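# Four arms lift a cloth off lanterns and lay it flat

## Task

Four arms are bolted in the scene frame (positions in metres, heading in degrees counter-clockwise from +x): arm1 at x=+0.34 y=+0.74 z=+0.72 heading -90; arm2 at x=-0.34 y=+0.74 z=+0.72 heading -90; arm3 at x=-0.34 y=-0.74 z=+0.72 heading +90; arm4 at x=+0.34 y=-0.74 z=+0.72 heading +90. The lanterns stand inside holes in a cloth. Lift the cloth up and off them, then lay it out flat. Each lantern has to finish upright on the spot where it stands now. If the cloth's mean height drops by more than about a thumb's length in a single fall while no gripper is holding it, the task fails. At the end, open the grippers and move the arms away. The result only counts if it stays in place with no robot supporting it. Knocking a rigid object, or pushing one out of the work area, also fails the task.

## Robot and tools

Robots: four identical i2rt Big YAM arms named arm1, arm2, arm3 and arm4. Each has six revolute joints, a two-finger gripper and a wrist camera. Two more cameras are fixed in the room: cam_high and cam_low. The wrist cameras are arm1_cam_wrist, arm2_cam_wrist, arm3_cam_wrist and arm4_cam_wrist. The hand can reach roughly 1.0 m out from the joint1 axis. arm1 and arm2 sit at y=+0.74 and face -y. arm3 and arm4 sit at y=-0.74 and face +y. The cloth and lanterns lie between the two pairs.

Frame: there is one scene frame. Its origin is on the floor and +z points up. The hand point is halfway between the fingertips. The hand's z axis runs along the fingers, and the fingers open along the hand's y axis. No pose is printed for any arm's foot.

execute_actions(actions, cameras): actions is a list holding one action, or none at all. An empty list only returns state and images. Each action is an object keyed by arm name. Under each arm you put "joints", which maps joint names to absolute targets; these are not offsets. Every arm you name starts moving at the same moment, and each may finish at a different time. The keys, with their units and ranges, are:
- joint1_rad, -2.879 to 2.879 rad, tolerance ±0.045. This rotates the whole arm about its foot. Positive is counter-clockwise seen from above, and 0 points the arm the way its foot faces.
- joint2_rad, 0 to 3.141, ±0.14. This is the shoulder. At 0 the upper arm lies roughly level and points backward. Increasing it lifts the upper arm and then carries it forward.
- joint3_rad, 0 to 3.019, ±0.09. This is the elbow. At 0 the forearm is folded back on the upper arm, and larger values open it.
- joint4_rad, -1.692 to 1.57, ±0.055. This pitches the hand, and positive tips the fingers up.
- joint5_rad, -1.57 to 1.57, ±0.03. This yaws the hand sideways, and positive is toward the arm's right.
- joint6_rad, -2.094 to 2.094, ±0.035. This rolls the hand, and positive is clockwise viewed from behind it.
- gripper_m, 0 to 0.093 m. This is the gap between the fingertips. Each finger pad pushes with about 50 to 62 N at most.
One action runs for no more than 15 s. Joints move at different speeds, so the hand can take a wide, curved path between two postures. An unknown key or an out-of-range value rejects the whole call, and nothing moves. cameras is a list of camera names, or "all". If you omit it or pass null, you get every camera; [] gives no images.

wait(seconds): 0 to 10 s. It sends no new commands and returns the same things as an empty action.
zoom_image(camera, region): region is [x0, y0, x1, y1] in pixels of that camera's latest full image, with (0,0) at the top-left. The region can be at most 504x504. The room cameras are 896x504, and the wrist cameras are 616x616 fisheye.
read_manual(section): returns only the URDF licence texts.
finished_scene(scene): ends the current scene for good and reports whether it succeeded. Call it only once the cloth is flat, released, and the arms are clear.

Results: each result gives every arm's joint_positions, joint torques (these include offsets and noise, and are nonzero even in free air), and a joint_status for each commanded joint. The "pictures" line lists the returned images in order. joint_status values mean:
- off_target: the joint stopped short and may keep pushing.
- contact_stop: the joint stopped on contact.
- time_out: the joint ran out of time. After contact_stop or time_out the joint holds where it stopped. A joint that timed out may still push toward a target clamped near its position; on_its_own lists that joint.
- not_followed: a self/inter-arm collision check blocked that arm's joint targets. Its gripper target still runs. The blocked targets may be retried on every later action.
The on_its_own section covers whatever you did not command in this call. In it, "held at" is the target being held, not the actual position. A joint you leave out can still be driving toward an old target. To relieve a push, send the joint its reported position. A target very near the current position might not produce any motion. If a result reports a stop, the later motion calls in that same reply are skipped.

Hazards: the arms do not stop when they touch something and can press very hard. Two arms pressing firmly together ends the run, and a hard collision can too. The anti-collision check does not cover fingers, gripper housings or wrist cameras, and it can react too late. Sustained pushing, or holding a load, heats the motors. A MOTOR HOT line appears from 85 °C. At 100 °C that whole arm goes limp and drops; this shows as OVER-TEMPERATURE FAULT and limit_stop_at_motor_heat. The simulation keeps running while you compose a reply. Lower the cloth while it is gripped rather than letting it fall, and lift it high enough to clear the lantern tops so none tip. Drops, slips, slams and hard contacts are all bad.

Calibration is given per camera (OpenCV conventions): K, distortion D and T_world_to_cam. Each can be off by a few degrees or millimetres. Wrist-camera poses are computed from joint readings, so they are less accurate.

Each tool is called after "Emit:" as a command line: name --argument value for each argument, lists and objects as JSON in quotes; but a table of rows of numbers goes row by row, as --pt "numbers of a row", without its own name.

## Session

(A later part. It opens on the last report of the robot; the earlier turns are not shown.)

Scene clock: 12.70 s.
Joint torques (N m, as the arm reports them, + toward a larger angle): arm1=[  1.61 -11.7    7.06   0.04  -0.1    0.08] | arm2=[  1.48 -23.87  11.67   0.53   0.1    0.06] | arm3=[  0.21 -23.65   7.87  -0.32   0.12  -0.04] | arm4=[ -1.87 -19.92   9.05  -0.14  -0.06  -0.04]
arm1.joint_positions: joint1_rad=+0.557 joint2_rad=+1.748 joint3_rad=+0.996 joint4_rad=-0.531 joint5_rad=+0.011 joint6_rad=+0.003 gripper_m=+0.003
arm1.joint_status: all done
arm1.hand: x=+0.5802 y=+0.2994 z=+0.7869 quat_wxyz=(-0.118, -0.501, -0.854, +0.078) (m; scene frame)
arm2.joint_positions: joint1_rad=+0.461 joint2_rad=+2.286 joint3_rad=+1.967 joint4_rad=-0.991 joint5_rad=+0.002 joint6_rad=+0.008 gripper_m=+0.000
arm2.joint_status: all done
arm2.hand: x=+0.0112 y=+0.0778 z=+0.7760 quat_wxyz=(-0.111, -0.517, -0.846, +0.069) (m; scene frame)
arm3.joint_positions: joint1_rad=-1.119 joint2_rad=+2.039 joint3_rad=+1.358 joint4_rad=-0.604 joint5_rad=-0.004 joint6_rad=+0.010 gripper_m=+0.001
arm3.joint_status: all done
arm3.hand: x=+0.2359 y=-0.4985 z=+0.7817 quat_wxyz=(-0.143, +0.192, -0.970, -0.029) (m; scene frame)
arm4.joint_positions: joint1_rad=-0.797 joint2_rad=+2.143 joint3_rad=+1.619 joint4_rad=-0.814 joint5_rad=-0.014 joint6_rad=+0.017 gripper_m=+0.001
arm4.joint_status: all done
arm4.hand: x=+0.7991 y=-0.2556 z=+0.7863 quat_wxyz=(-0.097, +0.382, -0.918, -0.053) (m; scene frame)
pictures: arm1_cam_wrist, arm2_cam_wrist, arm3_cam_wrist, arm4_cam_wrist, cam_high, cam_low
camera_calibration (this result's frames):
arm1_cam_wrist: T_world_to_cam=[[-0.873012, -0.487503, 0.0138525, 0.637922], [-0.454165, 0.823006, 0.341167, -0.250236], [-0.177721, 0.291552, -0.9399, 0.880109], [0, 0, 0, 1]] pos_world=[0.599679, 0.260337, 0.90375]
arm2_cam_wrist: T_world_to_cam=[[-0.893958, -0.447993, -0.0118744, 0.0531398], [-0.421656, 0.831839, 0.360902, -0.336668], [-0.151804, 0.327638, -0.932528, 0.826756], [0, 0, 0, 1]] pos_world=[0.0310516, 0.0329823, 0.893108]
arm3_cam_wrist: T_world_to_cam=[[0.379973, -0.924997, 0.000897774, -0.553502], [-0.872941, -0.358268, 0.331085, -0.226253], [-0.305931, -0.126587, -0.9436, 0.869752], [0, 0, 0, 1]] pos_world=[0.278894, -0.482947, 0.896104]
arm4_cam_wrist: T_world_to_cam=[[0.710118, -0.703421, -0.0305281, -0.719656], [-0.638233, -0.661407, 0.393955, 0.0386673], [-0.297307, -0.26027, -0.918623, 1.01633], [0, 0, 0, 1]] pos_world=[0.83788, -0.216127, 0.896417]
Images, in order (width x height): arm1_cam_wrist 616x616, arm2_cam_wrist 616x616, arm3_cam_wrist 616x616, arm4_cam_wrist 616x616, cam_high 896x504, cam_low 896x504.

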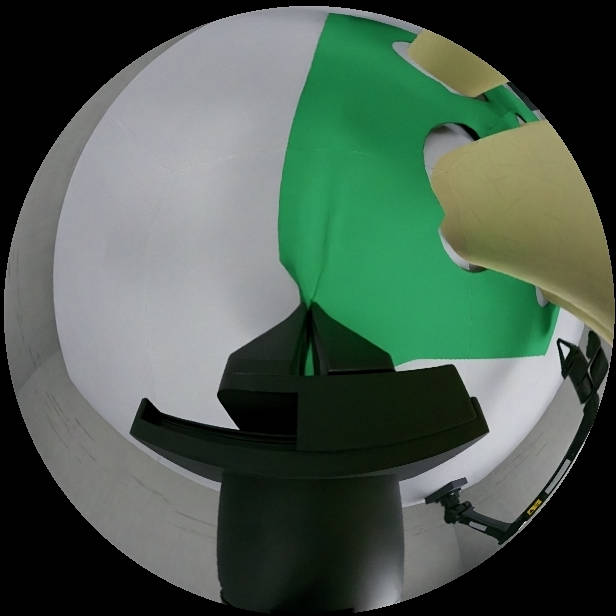

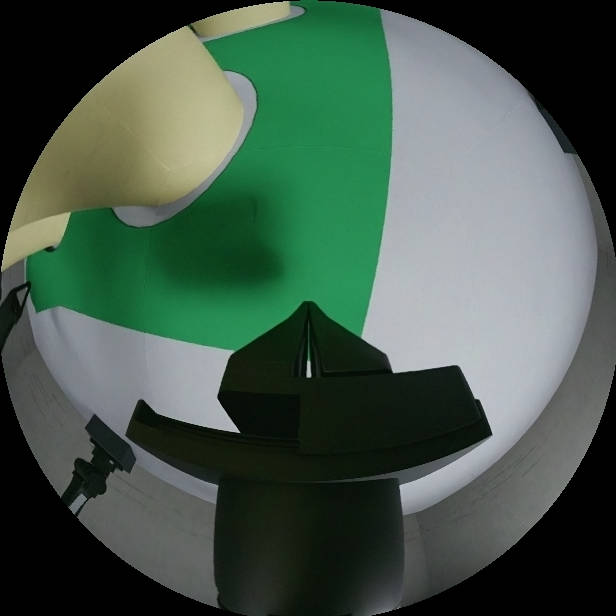

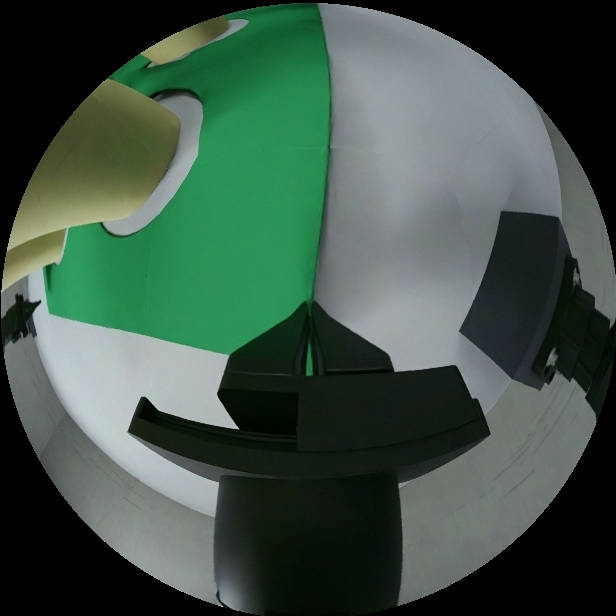

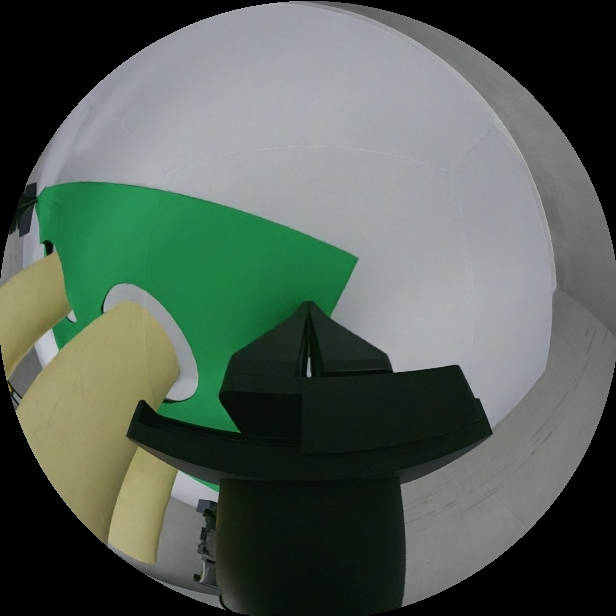

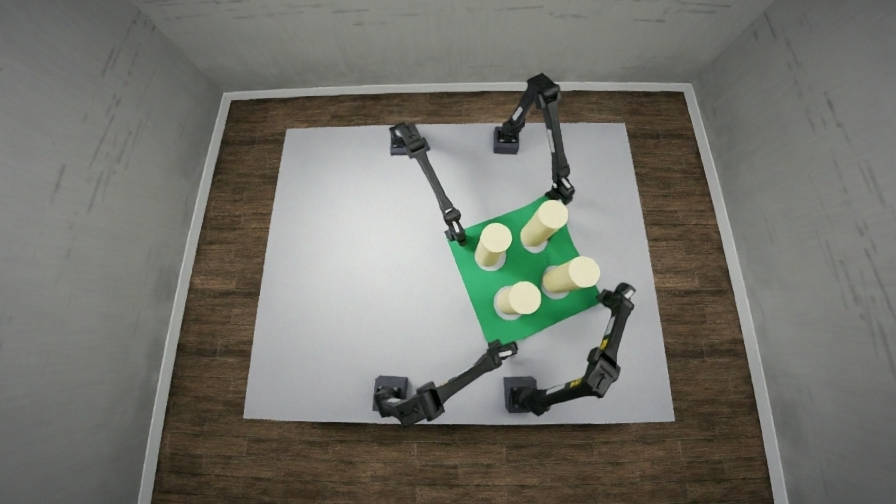

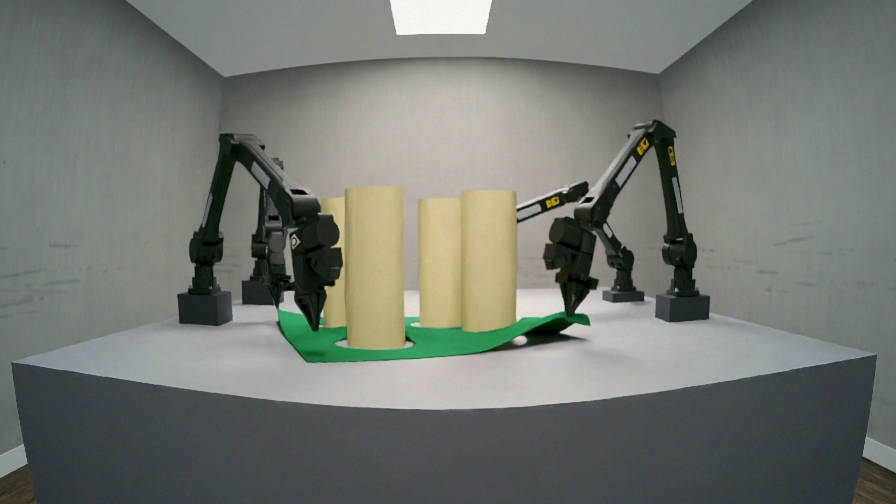

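Emit:
execute_actions --actions '[{"arm2":{"joints":{"joint1_rad":0.43,"gripper_m":0.045}},"arm4":{"joints":{"joint1_rad":-0.825,"gripper_m":0.045}}}]' --cameras '[]'

Emit:
execute_actions --actions '[{"arm2":{"joints":{"joint2_rad":2.42,"joint4_rad":-0.94}},"arm4":{"joints":{"joint2_rad":2.30,"joint4_rad":-0.7}}}]' --cameras '["arm2_cam_wrist","arm4_cam_wrist"]'

Emit:
execute_actions --actions '[{"arm2":{"joints":{"gripper_m":0}},"arm4":{"joints":{"gripper_m":0}}}]' --cameras '[]'

Emit:
execute_actions --actions '[{"arm2":{"joints":{"joint2_rad":2.28,"joint4_rad":-1.0}},"arm4":{"joints":{"joint2_rad":2.14,"joint4_rad":-0.8}}}]'

Scene clock: 13.83 s.
Joint torques (N m, as the arm reports them, + toward a larger angle): arm1=[  1.36 -12.1    7.06   0.11  -0.09   0.06] | arm2=[  0.24 -24.67  11.72   0.48   0.1    0.06] | arm3=[  0.11 -23.6    7.89  -0.34   0.12  -0.05] | arm4=[ -1.85 -19.86   9.06  -0.16  -0.06  -0.04]
arm1.joint_positions: joint1_rad=+0.557 joint2_rad=+1.748 joint3_rad=+0.996 joint4_rad=-0.531 joint5_rad=+0.011 joint6_rad=+0.003 gripper_m=+0.003
arm1.joint_status: not commanded
arm1.hand: x=+0.5802 y=+0.2994 z=+0.7869 quat_wxyz=(-0.118, -0.501, -0.854, +0.078) (m; scene frame)
arm2.joint_positions: joint1_rad=+0.435 joint2_rad=+2.286 joint3_rad=+1.967 joint4_rad=-0.991 joint5_rad=+0.002 joint6_rad=+0.008 gripper_m=+0.045
arm2.joint_status: all done
arm2.hand: x=-0.0061 y=+0.0691 z=+0.7760 quat_wxyz=(-0.110, -0.527, -0.840, +0.070) (m; scene frame)
arm3.joint_positions: joint1_rad=-1.119 joint2_rad=+2.039 joint3_rad=+1.358 joint4_rad=-0.604 joint5_rad=-0.004 joint6_rad=+0.010 gripper_m=+0.001
arm3.joint_status: not commanded
arm3.hand: x=+0.2359 y=-0.4985 z=+0.7817 quat_wxyz=(-0.143, +0.192, -0.970, -0.029) (m; scene frame)
arm4.joint_positions: joint1_rad=-0.823 joint2_rad=+2.143 joint3_rad=+1.619 joint4_rad=-0.814 joint5_rad=-0.014 joint6_rad=+0.017 gripper_m=+0.045
arm4.joint_status: all done
arm4.hand: x=+0.8115 y=-0.2678 z=+0.7862 quat_wxyz=(-0.098, +0.370, -0.923, -0.051) (m; scene frame)
pictures: none
No camera images: the call's "cameras" was empty. Leave "cameras" out to get every camera's image.

Scene clock: 15.10 s.
Joint torques (N m, as the arm reports them, + toward a larger angle): arm1=[  1.42 -12.03   7.09   0.13  -0.1    0.07] | arm2=[  0.28 -19.59   9.92   0.87   0.1    0.06] | arm3=[  0.07 -23.51   7.86  -0.35   0.11  -0.04] | arm4=[ -1.77 -16.51   7.16   0.52   0.05  -0.07]
arm1.joint_positions: joint1_rad=+0.557 joint2_rad=+1.748 joint3_rad=+0.996 joint4_rad=-0.531 joint5_rad=+0.011 joint6_rad=+0.003 gripper_m=+0.003
arm1.joint_status: not commanded
arm1.hand: x=+0.5803 y=+0.2993 z=+0.7871 quat_wxyz=(-0.118, -0.501, -0.854, +0.078) (m; scene frame)
arm2.joint_positions: joint1_rad=+0.435 joint2_rad=+2.353 joint3_rad=+1.987 joint4_rad=-0.940 joint5_rad=+0.001 joint6_rad=+0.008 gripper_m=+0.045
arm2.joint_status: all done
arm2.hand: x=-0.0013 y=+0.0594 z=+0.7394 quat_wxyz=(-0.112, -0.527, -0.839, +0.071) (m; scene frame)
arm3.joint_positions: joint1_rad=-1.119 joint2_rad=+2.039 joint3_rad=+1.358 joint4_rad=-0.604 joint5_rad=-0.004 joint6_rad=+0.010 gripper_m=+0.001
arm3.joint_status: not commanded
arm3.hand: x=+0.2359 y=-0.4985 z=+0.7817 quat_wxyz=(-0.143, +0.192, -0.970, -0.029) (m; scene frame)
arm4.joint_positions: joint1_rad=-0.823 joint2_rad=+2.253 joint3_rad=+1.637 joint4_rad=-0.706 joint5_rad=-0.017 joint6_rad=+0.020 gripper_m=+0.045
arm4.joint_status: all done
arm4.hand: x=+0.8209 y=-0.2575 z=+0.7273 quat_wxyz=(-0.105, +0.368, -0.922, -0.056) (m; scene frame)
pictures: arm2_cam_wrist, arm4_cam_wrist
camera_calibration (this result's frames):
arm2_cam_wrist: T_world_to_cam=[[-0.905196, -0.424814, -0.0123728, 0.0321931], [-0.401017, 0.844125, 0.355863, -0.310426], [-0.140731, 0.327088, -0.934456, 0.798203], [0, 0, 0, 1]] pos_world=[0.0169875, 0.0146316, 0.856753]
arm4_cam_wrist: T_world_to_cam=[[0.690188, -0.722841, -0.0337794, -0.724565], [-0.660612, -0.648448, 0.378294, 0.10767], [-0.295351, -0.238779, -0.925069, 0.976735], [0, 0, 0, 1]] pos_world=[0.859694, -0.220703, 0.838341]
Images, in order (width x height): arm2_cam_wrist 616x616, arm4_cam_wrist 616x616.

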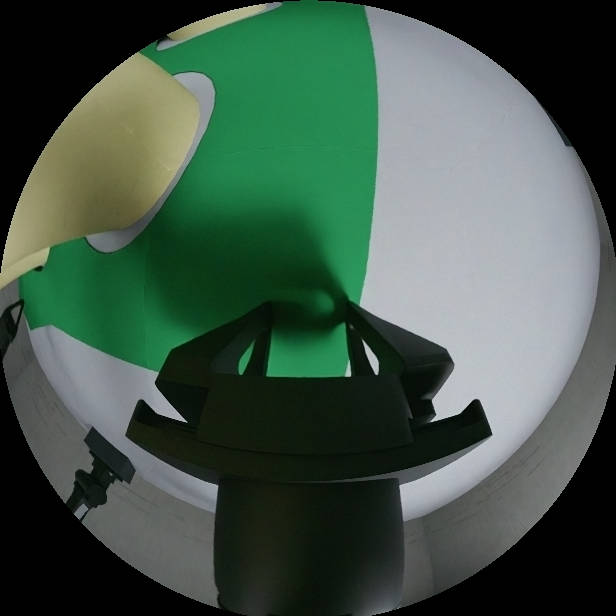

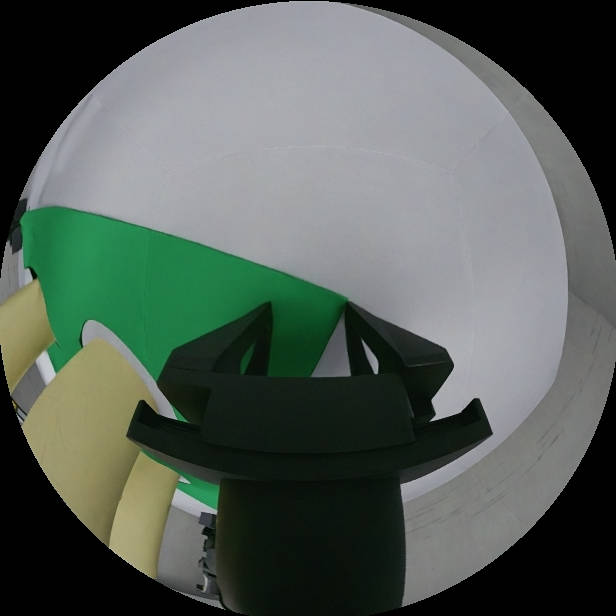

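Scene clock: 15.70 s.
Joint torques (N m, as the arm reports them, + toward a larger angle): arm1=[  1.37 -11.83   7.     0.13  -0.09   0.1 ] | arm2=[ -0.18 -19.63   9.93   0.86   0.14   0.06] | arm3=[  0.11 -23.59   7.85  -0.31   0.11  -0.04] | arm4=[ -2.71 -16.64   7.21   0.53   0.22  -0.07]
arm1.joint_positions: joint1_rad=+0.557 joint2_rad=+1.748 joint3_rad=+0.996 joint4_rad=-0.531 joint5_rad=+0.011 joint6_rad=+0.003 gripper_m=+0.003
arm1.joint_status: not commanded
arm1.hand: x=+0.5802 y=+0.2994 z=+0.7869 quat_wxyz=(-0.118, -0.501, -0.854, +0.078) (m; scene frame)
arm2.joint_positions: joint1_rad=+0.435 joint2_rad=+2.353 joint3_rad=+1.987 joint4_rad=-0.940 joint5_rad=+0.001 joint6_rad=+0.008 gripper_m=+0.000
arm2.joint_status: all done
arm2.hand: x=-0.0013 y=+0.0594 z=+0.7394 quat_wxyz=(-0.112, -0.527, -0.839, +0.071) (m; scene frame)
arm3.joint_positions: joint1_rad=-1.119 joint2_rad=+2.039 joint3_rad=+1.358 joint4_rad=-0.604 joint5_rad=-0.004 joint6_rad=+0.010 gripper_m=+0.001
arm3.joint_status: not commanded
arm3.hand: x=+0.2359 y=-0.4985 z=+0.7817 quat_wxyz=(-0.143, +0.192, -0.970, -0.029) (m; scene frame)
arm4.joint_positions: joint1_rad=-0.811 joint2_rad=+2.253 joint3_rad=+1.637 joint4_rad=-0.706 joint5_rad=-0.020 joint6_rad=+0.020 gripper_m=+0.004
arm4.joint_status: gripper_m off_target (ended at +0.004, target +0.000)
arm4.hand: x=+0.8146 y=-0.2512 z=+0.7274 quat_wxyz=(-0.104, +0.374, -0.920, -0.058) (m; scene frame)
pictures: none
No camera images: the call's "cameras" was empty. Leave "cameras" out to get every camera's image.

Scene clock: 16.80 s.
Joint torques (N m, as the arm reports them, + toward a larger angle): arm1=[  1.02 -11.91   7.02   0.02  -0.09   0.08] | arm2=[  0.14 -23.77  10.75   0.58   0.1    0.06] | arm3=[  0.16 -23.62   7.95  -0.35   0.11  -0.05] | arm4=[ -2.82 -19.97   8.33  -0.04   0.21  -0.06]
arm1.joint_positions: joint1_rad=+0.557 joint2_rad=+1.748 joint3_rad=+0.996 joint4_rad=-0.531 joint5_rad=+0.011 joint6_rad=+0.003 gripper_m=+0.003
arm1.joint_status: not commanded
arm1.hand: x=+0.5802 y=+0.2994 z=+0.7869 quat_wxyz=(-0.118, -0.501, -0.854, +0.078) (m; scene frame)
arm2.joint_positions: joint1_rad=+0.435 joint2_rad=+2.272 joint3_rad=+1.979 joint4_rad=-0.993 joint5_rad=+0.001 joint6_rad=+0.008 gripper_m=+0.000
arm2.joint_status: all done
arm2.hand: x=-0.0034 y=+0.0640 z=+0.7919 quat_wxyz=(-0.121, -0.527, -0.838, +0.077) (m; scene frame)
arm3.joint_positions: joint1_rad=-1.119 joint2_rad=+2.039 joint3_rad=+1.358 joint4_rad=-0.604 joint5_rad=-0.004 joint6_rad=+0.010 gripper_m=+0.001
arm3.joint_status: not commanded
arm3.hand: x=+0.2359 y=-0.4985 z=+0.7817 quat_wxyz=(-0.143, +0.192, -0.970, -0.029) (m; scene frame)
arm4.joint_positions: joint1_rad=-0.811 joint2_rad=+2.144 joint3_rad=+1.629 joint4_rad=-0.787 joint5_rad=-0.019 joint6_rad=+0.020 gripper_m=+0.004
arm4.joint_status: all done
arm4.hand: x=+0.8130 y=-0.2538 z=+0.7916 quat_wxyz=(-0.114, +0.373, -0.919, -0.062) (m; scene frame)
pictures: arm1_cam_wrist, arm2_cam_wrist, arm3_cam_wrist, arm4_cam_wrist, cam_high, cam_low
camera_calibration (this result's frames):
arm1_cam_wrist: T_world_to_cam=[[-0.873012, -0.487503, 0.0138525, 0.637922], [-0.454165, 0.823006, 0.341167, -0.250236], [-0.177721, 0.291552, -0.9399, 0.880109], [0, 0, 0, 1]] pos_world=[0.599679, 0.260337, 0.90375]
arm2_cam_wrist: T_world_to_cam=[[-0.905061, -0.425091, -0.0127403, 0.033189], [-0.404204, 0.850506, 0.33654, -0.318946], [-0.132224, 0.309739, -0.941583, 0.85232], [0, 0, 0, 1]] pos_world=[0.0138161, 0.0213772, 0.910291]
arm3_cam_wrist: T_world_to_cam=[[0.379973, -0.924997, 0.000897774, -0.553502], [-0.872941, -0.358268, 0.331085, -0.226253], [-0.305931, -0.126587, -0.9436, 0.869752], [0, 0, 0, 1]] pos_world=[0.278894, -0.482947, 0.896104]
arm4_cam_wrist: T_world_to_cam=[[0.699521, -0.713664, -0.0367989, -0.717096], [-0.657085, -0.662598, 0.359449, 0.0889591], [-0.280908, -0.227262, -0.932439, 1.03178], [0, 0, 0, 1]] pos_world=[0.849913, -0.218338, 0.903705]
Images, in order (width x height): arm1_cam_wrist 616x616, arm2_cam_wrist 616x616, arm3_cam_wrist 616x616, arm4_cam_wrist 616x616, cam_high 896x504, cam_low 896x504.

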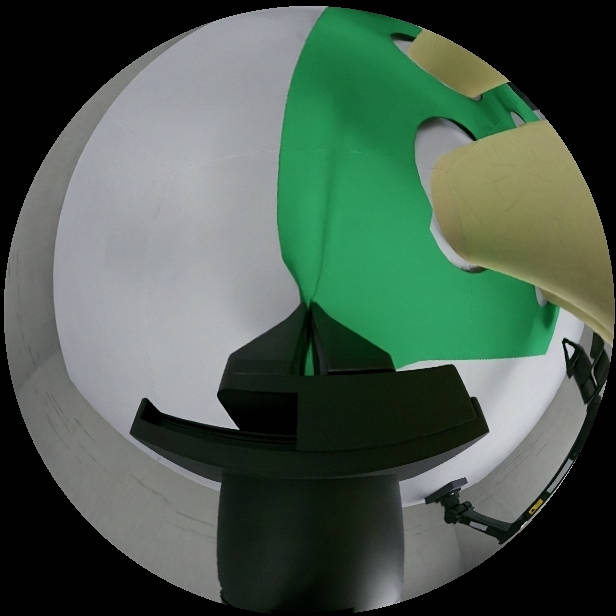

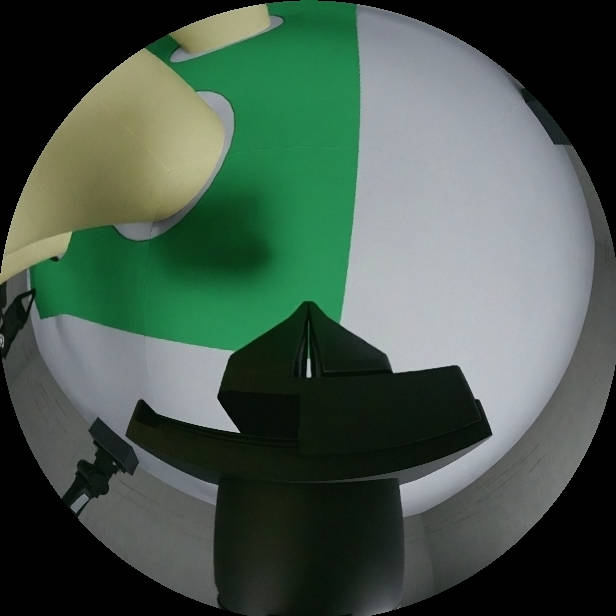

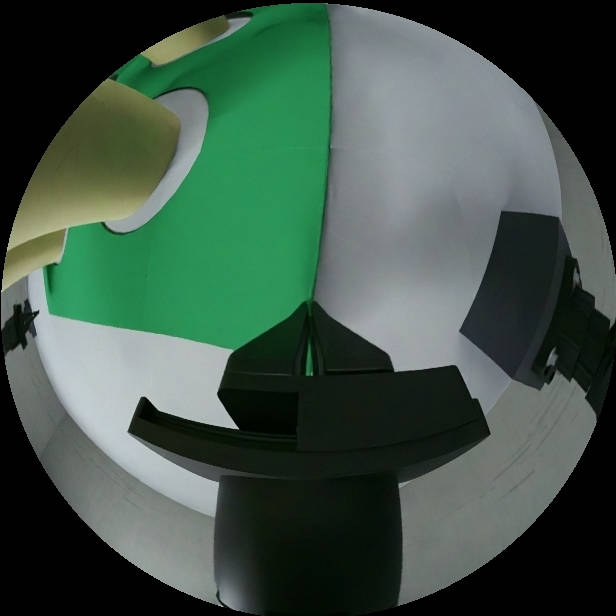

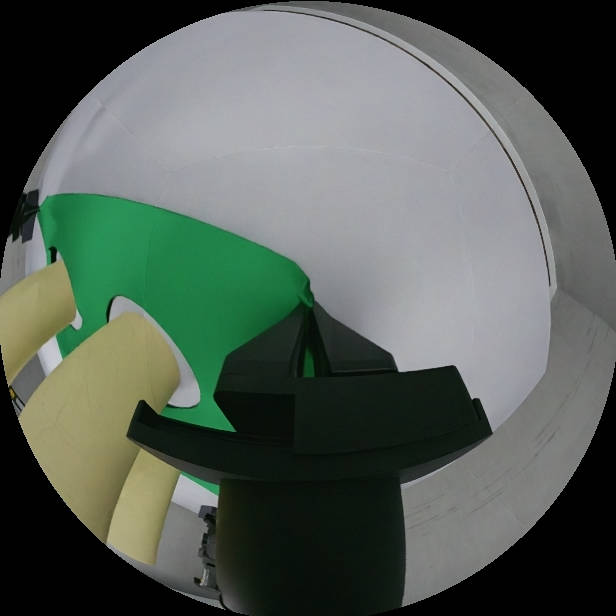

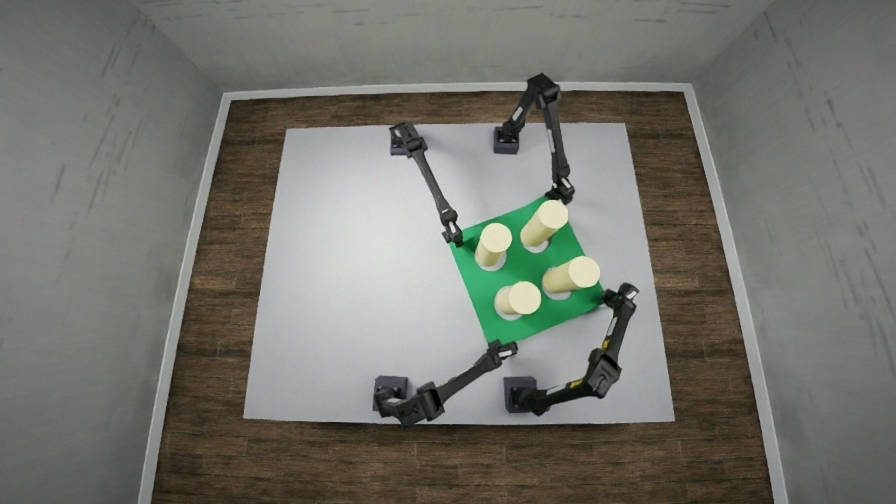

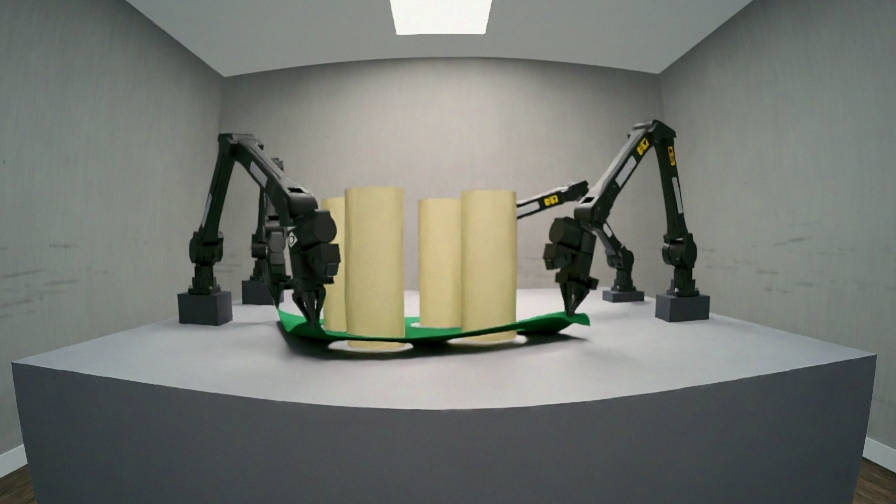

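Emit:
execute_actions --actions '[{"arm2":{"joints":{"joint1_rad":0.405,"gripper_m":0.045,"joint4_rad":-1.03}}}]' --cameras '[]'

Emit:
execute_actions --actions '[{"arm2":{"joints":{"joint2_rad":2.42}}}]' --cameras '["arm2_cam_wrist"]'

Emit:
execute_actions --actions '[{"arm2":{"joints":{"gripper_m":0}}}]' --cameras '[]'

Emit:
execute_actions --actions '[{"arm2":{"joints":{"joint2_rad":2.28,"joint4_rad":-1.09,"joint1_rad":0.39}}}]' --cameras '["arm2_cam_wrist","cam_high"]'

Scene clock: 17.80 s.
Joint torques (N m, as the arm reports them, + toward a larger angle): arm1=[  1.5  -11.95   7.11   0.13  -0.1    0.07] | arm2=[  0.07 -23.44  10.82   0.46   0.11   0.06] | arm3=[  0.14 -23.69   7.87  -0.29   0.11  -0.05] | arm4=[ -2.79 -20.     8.33  -0.04   0.21  -0.07]
arm1.joint_positions: joint1_rad=+0.557 joint2_rad=+1.748 joint3_rad=+0.996 joint4_rad=-0.531 joint5_rad=+0.011 joint6_rad=+0.003 gripper_m=+0.003
arm1.joint_status: not commanded
arm1.hand: x=+0.5802 y=+0.2994 z=+0.7869 quat_wxyz=(-0.118, -0.501, -0.854, +0.078) (m; scene frame)
arm2.joint_positions: joint1_rad=+0.410 joint2_rad=+2.272 joint3_rad=+1.979 joint4_rad=-1.022 joint5_rad=+0.001 joint6_rad=+0.008 gripper_m=+0.045
arm2.joint_status: all done
arm2.hand: x=-0.0232 y=+0.0622 z=+0.7901 quat_wxyz=(-0.108, -0.538, -0.833, +0.070) (m; scene frame)
arm3.joint_positions: joint1_rad=-1.119 joint2_rad=+2.039 joint3_rad=+1.358 joint4_rad=-0.604 joint5_rad=-0.004 joint6_rad=+0.010 gripper_m=+0.001
arm3.joint_status: not commanded
arm3.hand: x=+0.2359 y=-0.4985 z=+0.7817 quat_wxyz=(-0.143, +0.192, -0.970, -0.029) (m; scene frame)
arm4.joint_positions: joint1_rad=-0.811 joint2_rad=+2.144 joint3_rad=+1.629 joint4_rad=-0.787 joint5_rad=-0.019 joint6_rad=+0.020 gripper_m=+0.004
arm4.joint_status: not commanded
arm4.hand: x=+0.8130 y=-0.2538 z=+0.7916 quat_wxyz=(-0.114, +0.373, -0.919, -0.062) (m; scene frame)
pictures: none
No camera images: the call's "cameras" was empty. Leave "cameras" out to get every camera's image.

Scene clock: 18.77 s.
Joint torques (N m, as the arm reports them, + toward a larger angle): arm1=[  1.09 -11.98   7.02   0.03  -0.11   0.07] | arm2=[  0.53 -19.38   8.64   0.5    0.31   0.02] | arm3=[  0.13 -23.61   7.91  -0.3    0.11  -0.03] | arm4=[ -2.8  -20.02   8.33  -0.05   0.21  -0.07]
arm1.joint_positions: joint1_rad=+0.557 joint2_rad=+1.748 joint3_rad=+0.996 joint4_rad=-0.531 joint5_rad=+0.011 joint6_rad=+0.003 gripper_m=+0.003
arm1.joint_status: not commanded
arm1.hand: x=+0.5802 y=+0.2994 z=+0.7869 quat_wxyz=(-0.118, -0.501, -0.854, +0.078) (m; scene frame)
arm2.joint_positions: joint1_rad=+0.409 joint2_rad=+2.356 joint3_rad=+2.000 joint4_rad=-1.023 joint5_rad=-0.003 joint6_rad=+0.011 gripper_m=+0.045
arm2.joint_status: all done
arm2.hand: x=-0.0249 y=+0.0652 z=+0.7381 quat_wxyz=(-0.082, -0.542, -0.835, +0.052) (m; scene frame)
arm3.joint_positions: joint1_rad=-1.119 joint2_rad=+2.039 joint3_rad=+1.358 joint4_rad=-0.604 joint5_rad=-0.004 joint6_rad=+0.010 gripper_m=+0.001
arm3.joint_status: not commanded
arm3.hand: x=+0.2359 y=-0.4985 z=+0.7817 quat_wxyz=(-0.143, +0.192, -0.970, -0.029) (m; scene frame)
arm4.joint_positions: joint1_rad=-0.811 joint2_rad=+2.144 joint3_rad=+1.629 joint4_rad=-0.787 joint5_rad=-0.019 joint6_rad=+0.020 gripper_m=+0.004
arm4.joint_status: not commanded
arm4.hand: x=+0.8130 y=-0.2538 z=+0.7916 quat_wxyz=(-0.114, +0.373, -0.919, -0.062) (m; scene frame)
pictures: arm2_cam_wrist
camera_calibration (this result's frames):
arm2_cam_wrist: T_world_to_cam=[[-0.917187, -0.398161, -0.0153885, 0.0134805], [-0.366801, 0.8286, 0.422941, -0.371984], [-0.155647, 0.39356, -0.906027, 0.766067], [0, 0, 0, 1]] pos_world=[-0.0048433, 0.0120997, 0.851612]
Images, in order (width x height): arm2_cam_wrist 616x616.

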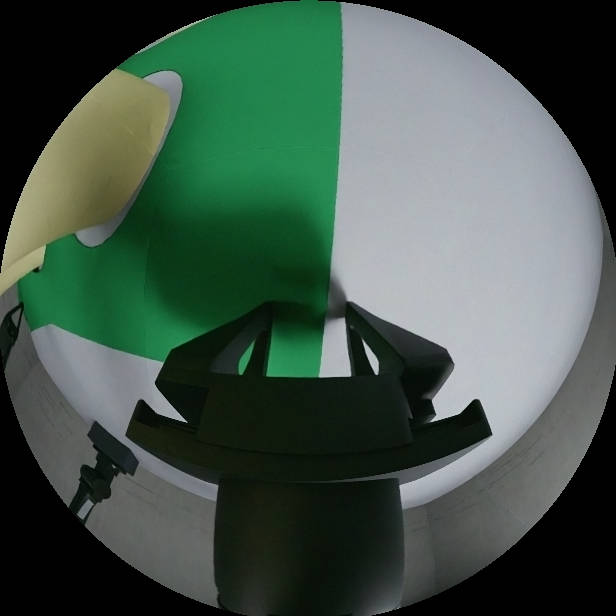

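Scene clock: 19.37 s.
Joint torques (N m, as the arm reports them, + toward a larger angle): arm1=[  1.04 -11.97   7.04   0.04  -0.09   0.07] | arm2=[ -0.2  -20.09   8.67   0.42   0.46   0.03] | arm3=[ -0.01 -23.71   7.93  -0.33   0.12  -0.06] | arm4=[ -2.79 -20.04   8.33  -0.04   0.21  -0.07]
arm1.joint_positions: joint1_rad=+0.557 joint2_rad=+1.748 joint3_rad=+0.996 joint4_rad=-0.531 joint5_rad=+0.011 joint6_rad=+0.003 gripper_m=+0.003
arm1.joint_status: not commanded
arm1.hand: x=+0.5803 y=+0.2993 z=+0.7871 quat_wxyz=(-0.118, -0.501, -0.854, +0.078) (m; scene frame)
arm2.joint_positions: joint1_rad=+0.414 joint2_rad=+2.356 joint3_rad=+2.000 joint4_rad=-1.023 joint5_rad=-0.009 joint6_rad=+0.011 gripper_m=+0.002
arm2.joint_status: all done
arm2.hand: x=-0.0203 y=+0.0674 z=+0.7380 quat_wxyz=(-0.084, -0.539, -0.837, +0.049) (m; scene frame)
arm3.joint_positions: joint1_rad=-1.119 joint2_rad=+2.039 joint3_rad=+1.358 joint4_rad=-0.604 joint5_rad=-0.004 joint6_rad=+0.010 gripper_m=+0.001
arm3.joint_status: not commanded
arm3.hand: x=+0.2359 y=-0.4985 z=+0.7817 quat_wxyz=(-0.143, +0.192, -0.970, -0.029) (m; scene frame)
arm4.joint_positions: joint1_rad=-0.811 joint2_rad=+2.144 joint3_rad=+1.629 joint4_rad=-0.787 joint5_rad=-0.019 joint6_rad=+0.020 gripper_m=+0.004
arm4.joint_status: not commanded
arm4.hand: x=+0.8130 y=-0.2538 z=+0.7916 quat_wxyz=(-0.114, +0.373, -0.919, -0.062) (m; scene frame)
pictures: none
No camera images: the call's "cameras" was empty. Leave "cameras" out to get every camera's image.

Scene clock: 20.47 s.
Joint torques (N m, as the arm reports them, + toward a larger angle): arm1=[  1.54 -12.18   7.15   0.03  -0.08   0.07] | arm2=[ -1.3  -24.14  10.03   0.17   0.36   0.03] | arm3=[  0.13 -23.49   7.91  -0.31   0.14  -0.03] | arm4=[ -2.8  -20.03   8.34  -0.04   0.21  -0.07]
arm1.joint_positions: joint1_rad=+0.557 joint2_rad=+1.748 joint3_rad=+0.996 joint4_rad=-0.531 joint5_rad=+0.011 joint6_rad=+0.003 gripper_m=+0.003
arm1.joint_status: not commanded
arm1.hand: x=+0.5802 y=+0.2994 z=+0.7869 quat_wxyz=(-0.118, -0.501, -0.854, +0.078) (m; scene frame)
arm2.joint_positions: joint1_rad=+0.411 joint2_rad=+2.272 joint3_rad=+1.987 joint4_rad=-1.075 joint5_rad=-0.006 joint6_rad=+0.011 gripper_m=+0.002
arm2.joint_status: all done
arm2.hand: x=-0.0257 y=+0.0722 z=+0.7900 quat_wxyz=(-0.090, -0.540, -0.835, +0.055) (m; scene frame)
arm3.joint_positions: joint1_rad=-1.119 joint2_rad=+2.039 joint3_rad=+1.358 joint4_rad=-0.604 joint5_rad=-0.005 joint6_rad=+0.010 gripper_m=+0.001
arm3.joint_status: not commanded
arm3.hand: x=+0.2359 y=-0.4984 z=+0.7817 quat_wxyz=(-0.143, +0.192, -0.970, -0.029) (m; scene frame)
arm4.joint_positions: joint1_rad=-0.811 joint2_rad=+2.144 joint3_rad=+1.629 joint4_rad=-0.787 joint5_rad=-0.019 joint6_rad=+0.020 gripper_m=+0.004
arm4.joint_status: not commanded
arm4.hand: x=+0.8130 y=-0.2538 z=+0.7916 quat_wxyz=(-0.114, +0.373, -0.919, -0.062) (m; scene frame)
pictures: arm2_cam_wrist, cam_high
camera_calibration (this result's frames):
arm2_cam_wrist: T_world_to_cam=[[-0.915907, -0.400916, -0.0195005, 0.0197995], [-0.373643, 0.833839, 0.406329, -0.387443], [-0.146643, 0.379446, -0.913519, 0.817398], [0, 0, 0, 1]] pos_world=[-0.00676485, 0.0208443, 0.904524]
Images, in order (width x height): arm2_cam_wrist 616x616, cam_high 896x504.

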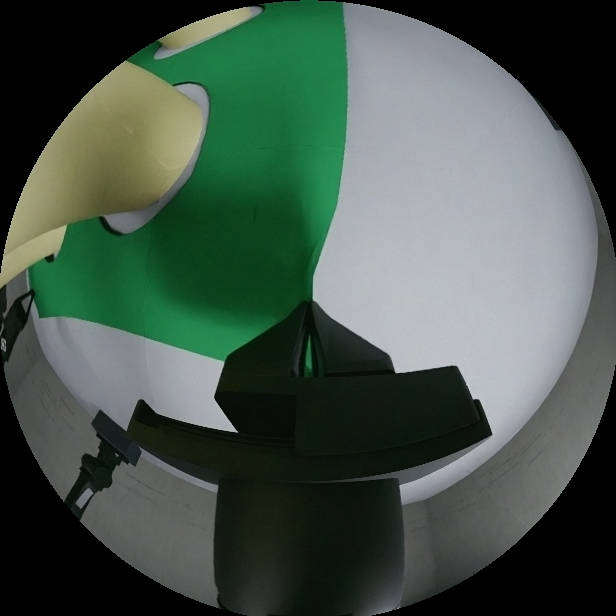

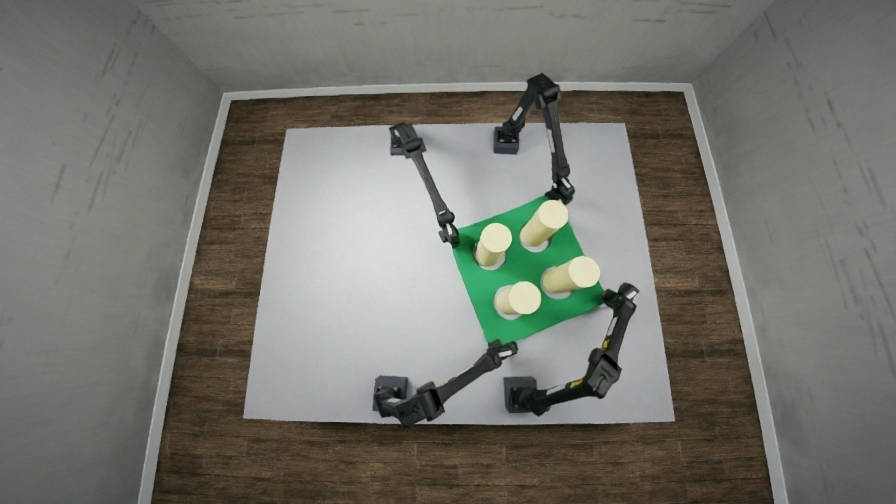

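Emit:
execute_actions --actions '[{"arm1":{"joints":{"joint1_rad":0.575,"joint2_rad":1.489,"joint3_rad":0.985,"joint4_rad":-0.591}},"arm2":{"joints":{"joint2_rad":2.029,"joint3_rad":1.83,"joint4_rad":-0.887}},"arm3":{"joints":{"joint1_rad":-1.135,"joint2_rad":1.78,"joint3_rad":1.305,"joint4_rad":-0.608}},"arm4":{"joints":{"joint2_rad":1.931,"joint3_rad":1.53,"joint4_rad":-0.68}}}]' --cameras '["cam_high","cam_low"]'

Emit:
execute_actions --actions '[{"arm1":{"joints":{"joint2_rad":1.299,"joint3_rad":1.005,"joint4_rad":-0.599}},"arm2":{"joints":{"joint2_rad":1.88,"joint3_rad":1.795,"joint4_rad":-0.802}},"arm3":{"joints":{"joint2_rad":1.605,"joint3_rad":1.28,"joint4_rad":-0.55}},"arm4":{"joints":{"joint2_rad":1.764,"joint3_rad":1.49,"joint4_rad":-0.605}}}]' --cameras '["cam_high","cam_low","arm1_cam_wrist","arm3_cam_wrist"]'

Scene clock: 22.57 s.
Joint torques (N m, as the arm reports them, + toward a larger angle): arm1=[  2.51 -10.51   7.51   0.42  -0.14   0.07] | arm2=[ -1.01 -21.88  11.52   1.39   0.36   0.03] | arm3=[ -1.02 -17.68   8.88   0.61   0.26  -0.05] | arm4=[ -2.77 -16.92   9.86   1.32   0.24  -0.07]
arm1.joint_positions: joint1_rad=+0.558 joint2_rad=+1.480 joint3_rad=+0.991 joint4_rad=-0.573 joint5_rad=+0.012 joint6_rad=+0.003 gripper_m=+0.003
arm1.joint_status: all done
arm1.hand: x=+0.5853 y=+0.2929 z=+0.9118 quat_wxyz=(-0.212, -0.490, -0.835, +0.132) (m; scene frame)
arm2.joint_positions: joint1_rad=+0.411 joint2_rad=+2.027 joint3_rad=+1.823 joint4_rad=-0.891 joint5_rad=-0.006 joint6_rad=+0.011 gripper_m=+0.002
arm2.joint_status: all done
arm2.hand: x=-0.0254 y=+0.0721 z=+0.9067 quat_wxyz=(-0.201, -0.527, -0.816, +0.125) (m; scene frame)
arm3.joint_positions: joint1_rad=-1.120 joint2_rad=+1.767 joint3_rad=+1.296 joint4_rad=-0.604 joint5_rad=-0.008 joint6_rad=+0.010 gripper_m=+0.001
arm3.joint_status: all done
arm3.hand: x=+0.2345 y=-0.4980 z=+0.9190 quat_wxyz=(-0.243, +0.189, -0.950, -0.052) (m; scene frame)
arm4.joint_positions: joint1_rad=-0.811 joint2_rad=+1.923 joint3_rad=+1.514 joint4_rad=-0.702 joint5_rad=-0.020 joint6_rad=+0.020 gripper_m=+0.004
arm4.joint_status: all done
arm4.hand: x=+0.8097 y=-0.2576 z=+0.8953 quat_wxyz=(-0.200, +0.368, -0.903, -0.099) (m; scene frame)
pictures: cam_high, cam_low
Images, in order (width x height): cam_high 896x504, cam_low 896x504.

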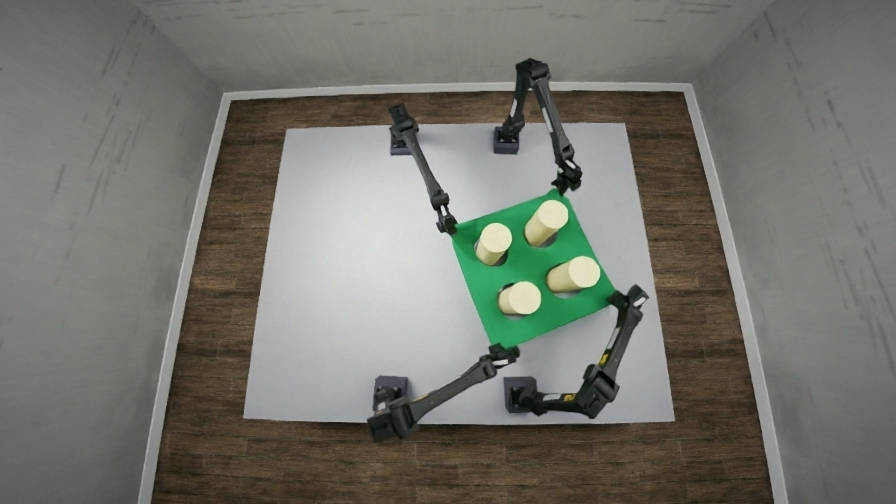

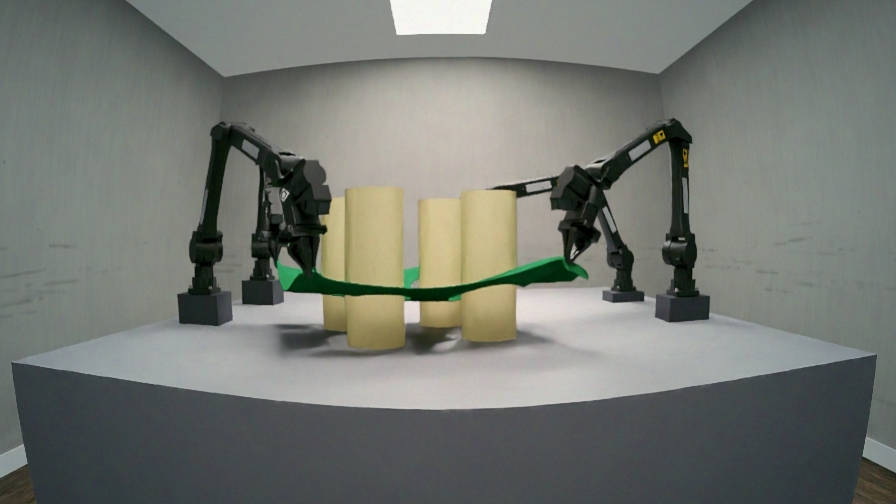

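Scene clock: 23.87 s.
Joint torques (N m, as the arm reports them, + toward a larger angle): arm1=[ 2.82 -8.65  9.89  0.71 -0.14  0.08] | arm2=[ -0.89 -20.39  12.56   1.78   0.36   0.03] | arm3=[ -0.9  -16.69   9.56   1.77   0.29  -0.03] | arm4=[ -2.75 -15.32  10.54   1.61   0.24  -0.07]
arm1.joint_positions: joint1_rad=+0.558 joint2_rad=+1.292 joint3_rad=+0.991 joint4_rad=-0.582 joint5_rad=+0.012 joint6_rad=+0.003 gripper_m=+0.003
arm1.joint_status: all done
arm1.hand: x=+0.5818 y=+0.3000 z=+1.0019 quat_wxyz=(-0.285, -0.477, -0.813, +0.175) (m; scene frame)
arm2.joint_positions: joint1_rad=+0.411 joint2_rad=+1.875 joint3_rad=+1.780 joint4_rad=-0.808 joint5_rad=-0.006 joint6_rad=+0.011 gripper_m=+0.002
arm2.joint_status: all done
arm2.hand: x=-0.0268 y=+0.0757 z=+1.0041 quat_wxyz=(-0.279, -0.512, -0.794, +0.174) (m; scene frame)
arm3.joint_positions: joint1_rad=-1.120 joint2_rad=+1.600 joint3_rad=+1.271 joint4_rad=-0.565 joint5_rad=-0.008 joint6_rad=+0.010 gripper_m=+0.001
arm3.joint_status: all done
arm3.hand: x=+0.2307 y=-0.4991 z=+1.0121 quat_wxyz=(-0.328, +0.184, -0.924, -0.070) (m; scene frame)
arm4.joint_positions: joint1_rad=-0.811 joint2_rad=+1.755 joint3_rad=+1.473 joint4_rad=-0.628 joint5_rad=-0.020 joint6_rad=+0.020 gripper_m=+0.004
arm4.joint_status: all done
arm4.hand: x=+0.8108 y=-0.2572 z=+0.9945 quat_wxyz=(-0.289, +0.358, -0.877, -0.136) (m; scene frame)
pictures: arm1_cam_wrist, arm3_cam_wrist, cam_high, cam_low
camera_calibration (this result's frames):
arm1_cam_wrist: T_world_to_cam=[[-0.874199, -0.4854, 0.01277, 0.637718], [-0.48538, 0.872825, -0.0508299, 0.0726205], [0.0135269, -0.0506337, -0.998626, 1.1325], [0, 0, 0, 1]] pos_world=[0.577421, 0.303506, 1.12649]
arm3_cam_wrist: T_world_to_cam=[[0.384157, -0.923246, -0.00628491, -0.545074], [-0.922108, -0.383325, -0.0527143, 0.0800268], [0.0462591, 0.0260459, -0.99859, 1.13605], [0, 0, 0, 1]] pos_world=[0.230635, -0.502151, 1.13524]
Images, in order (width x height): arm1_cam_wrist 616x616, arm3_cam_wrist 616x616, cam_high 896x504, cam_low 896x504.

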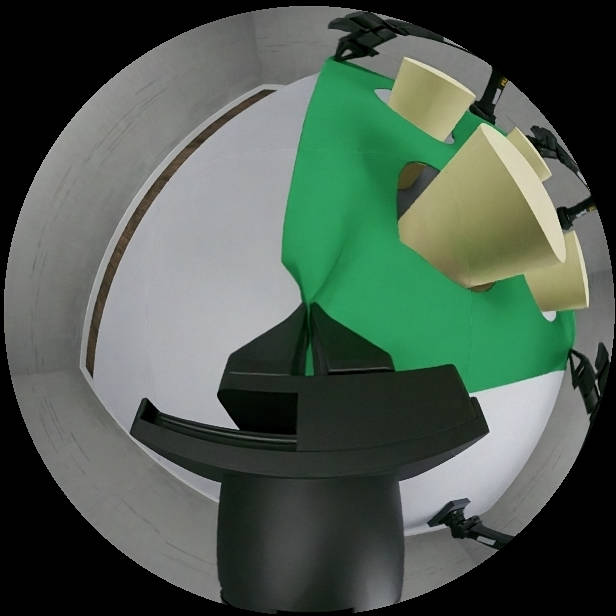

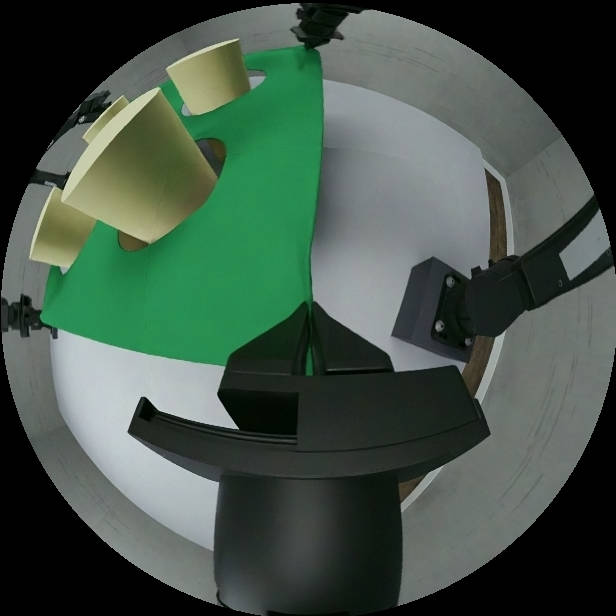

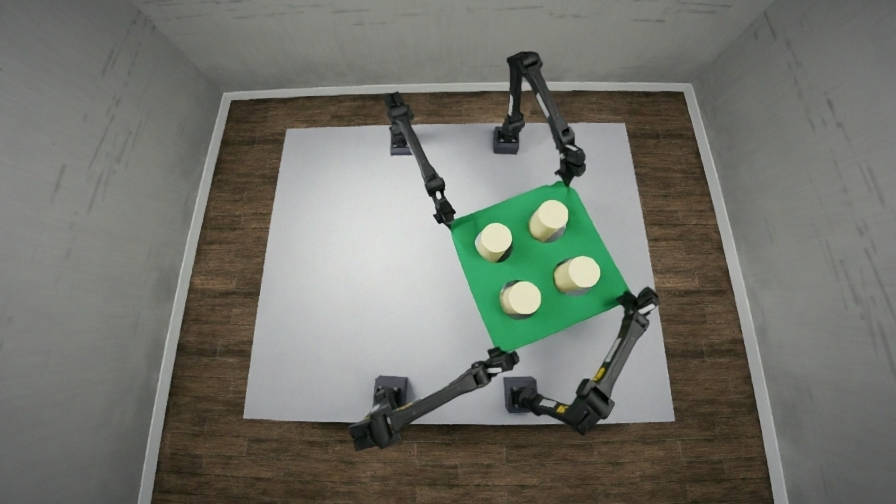

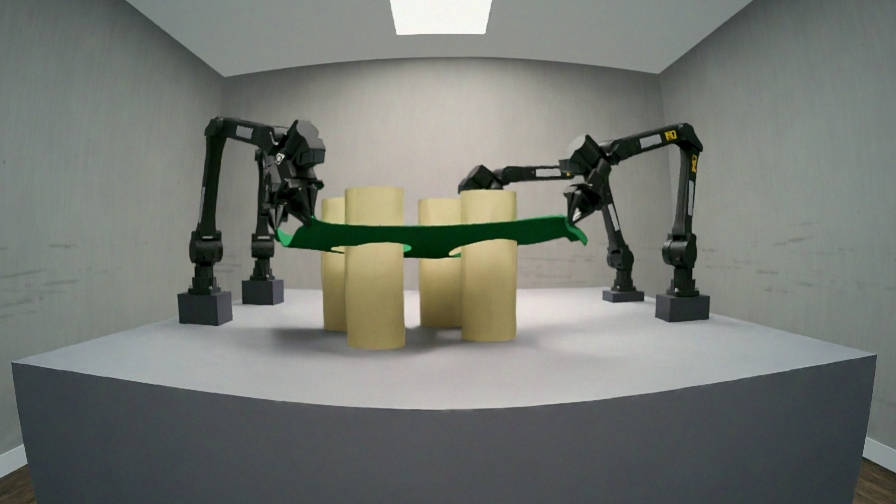

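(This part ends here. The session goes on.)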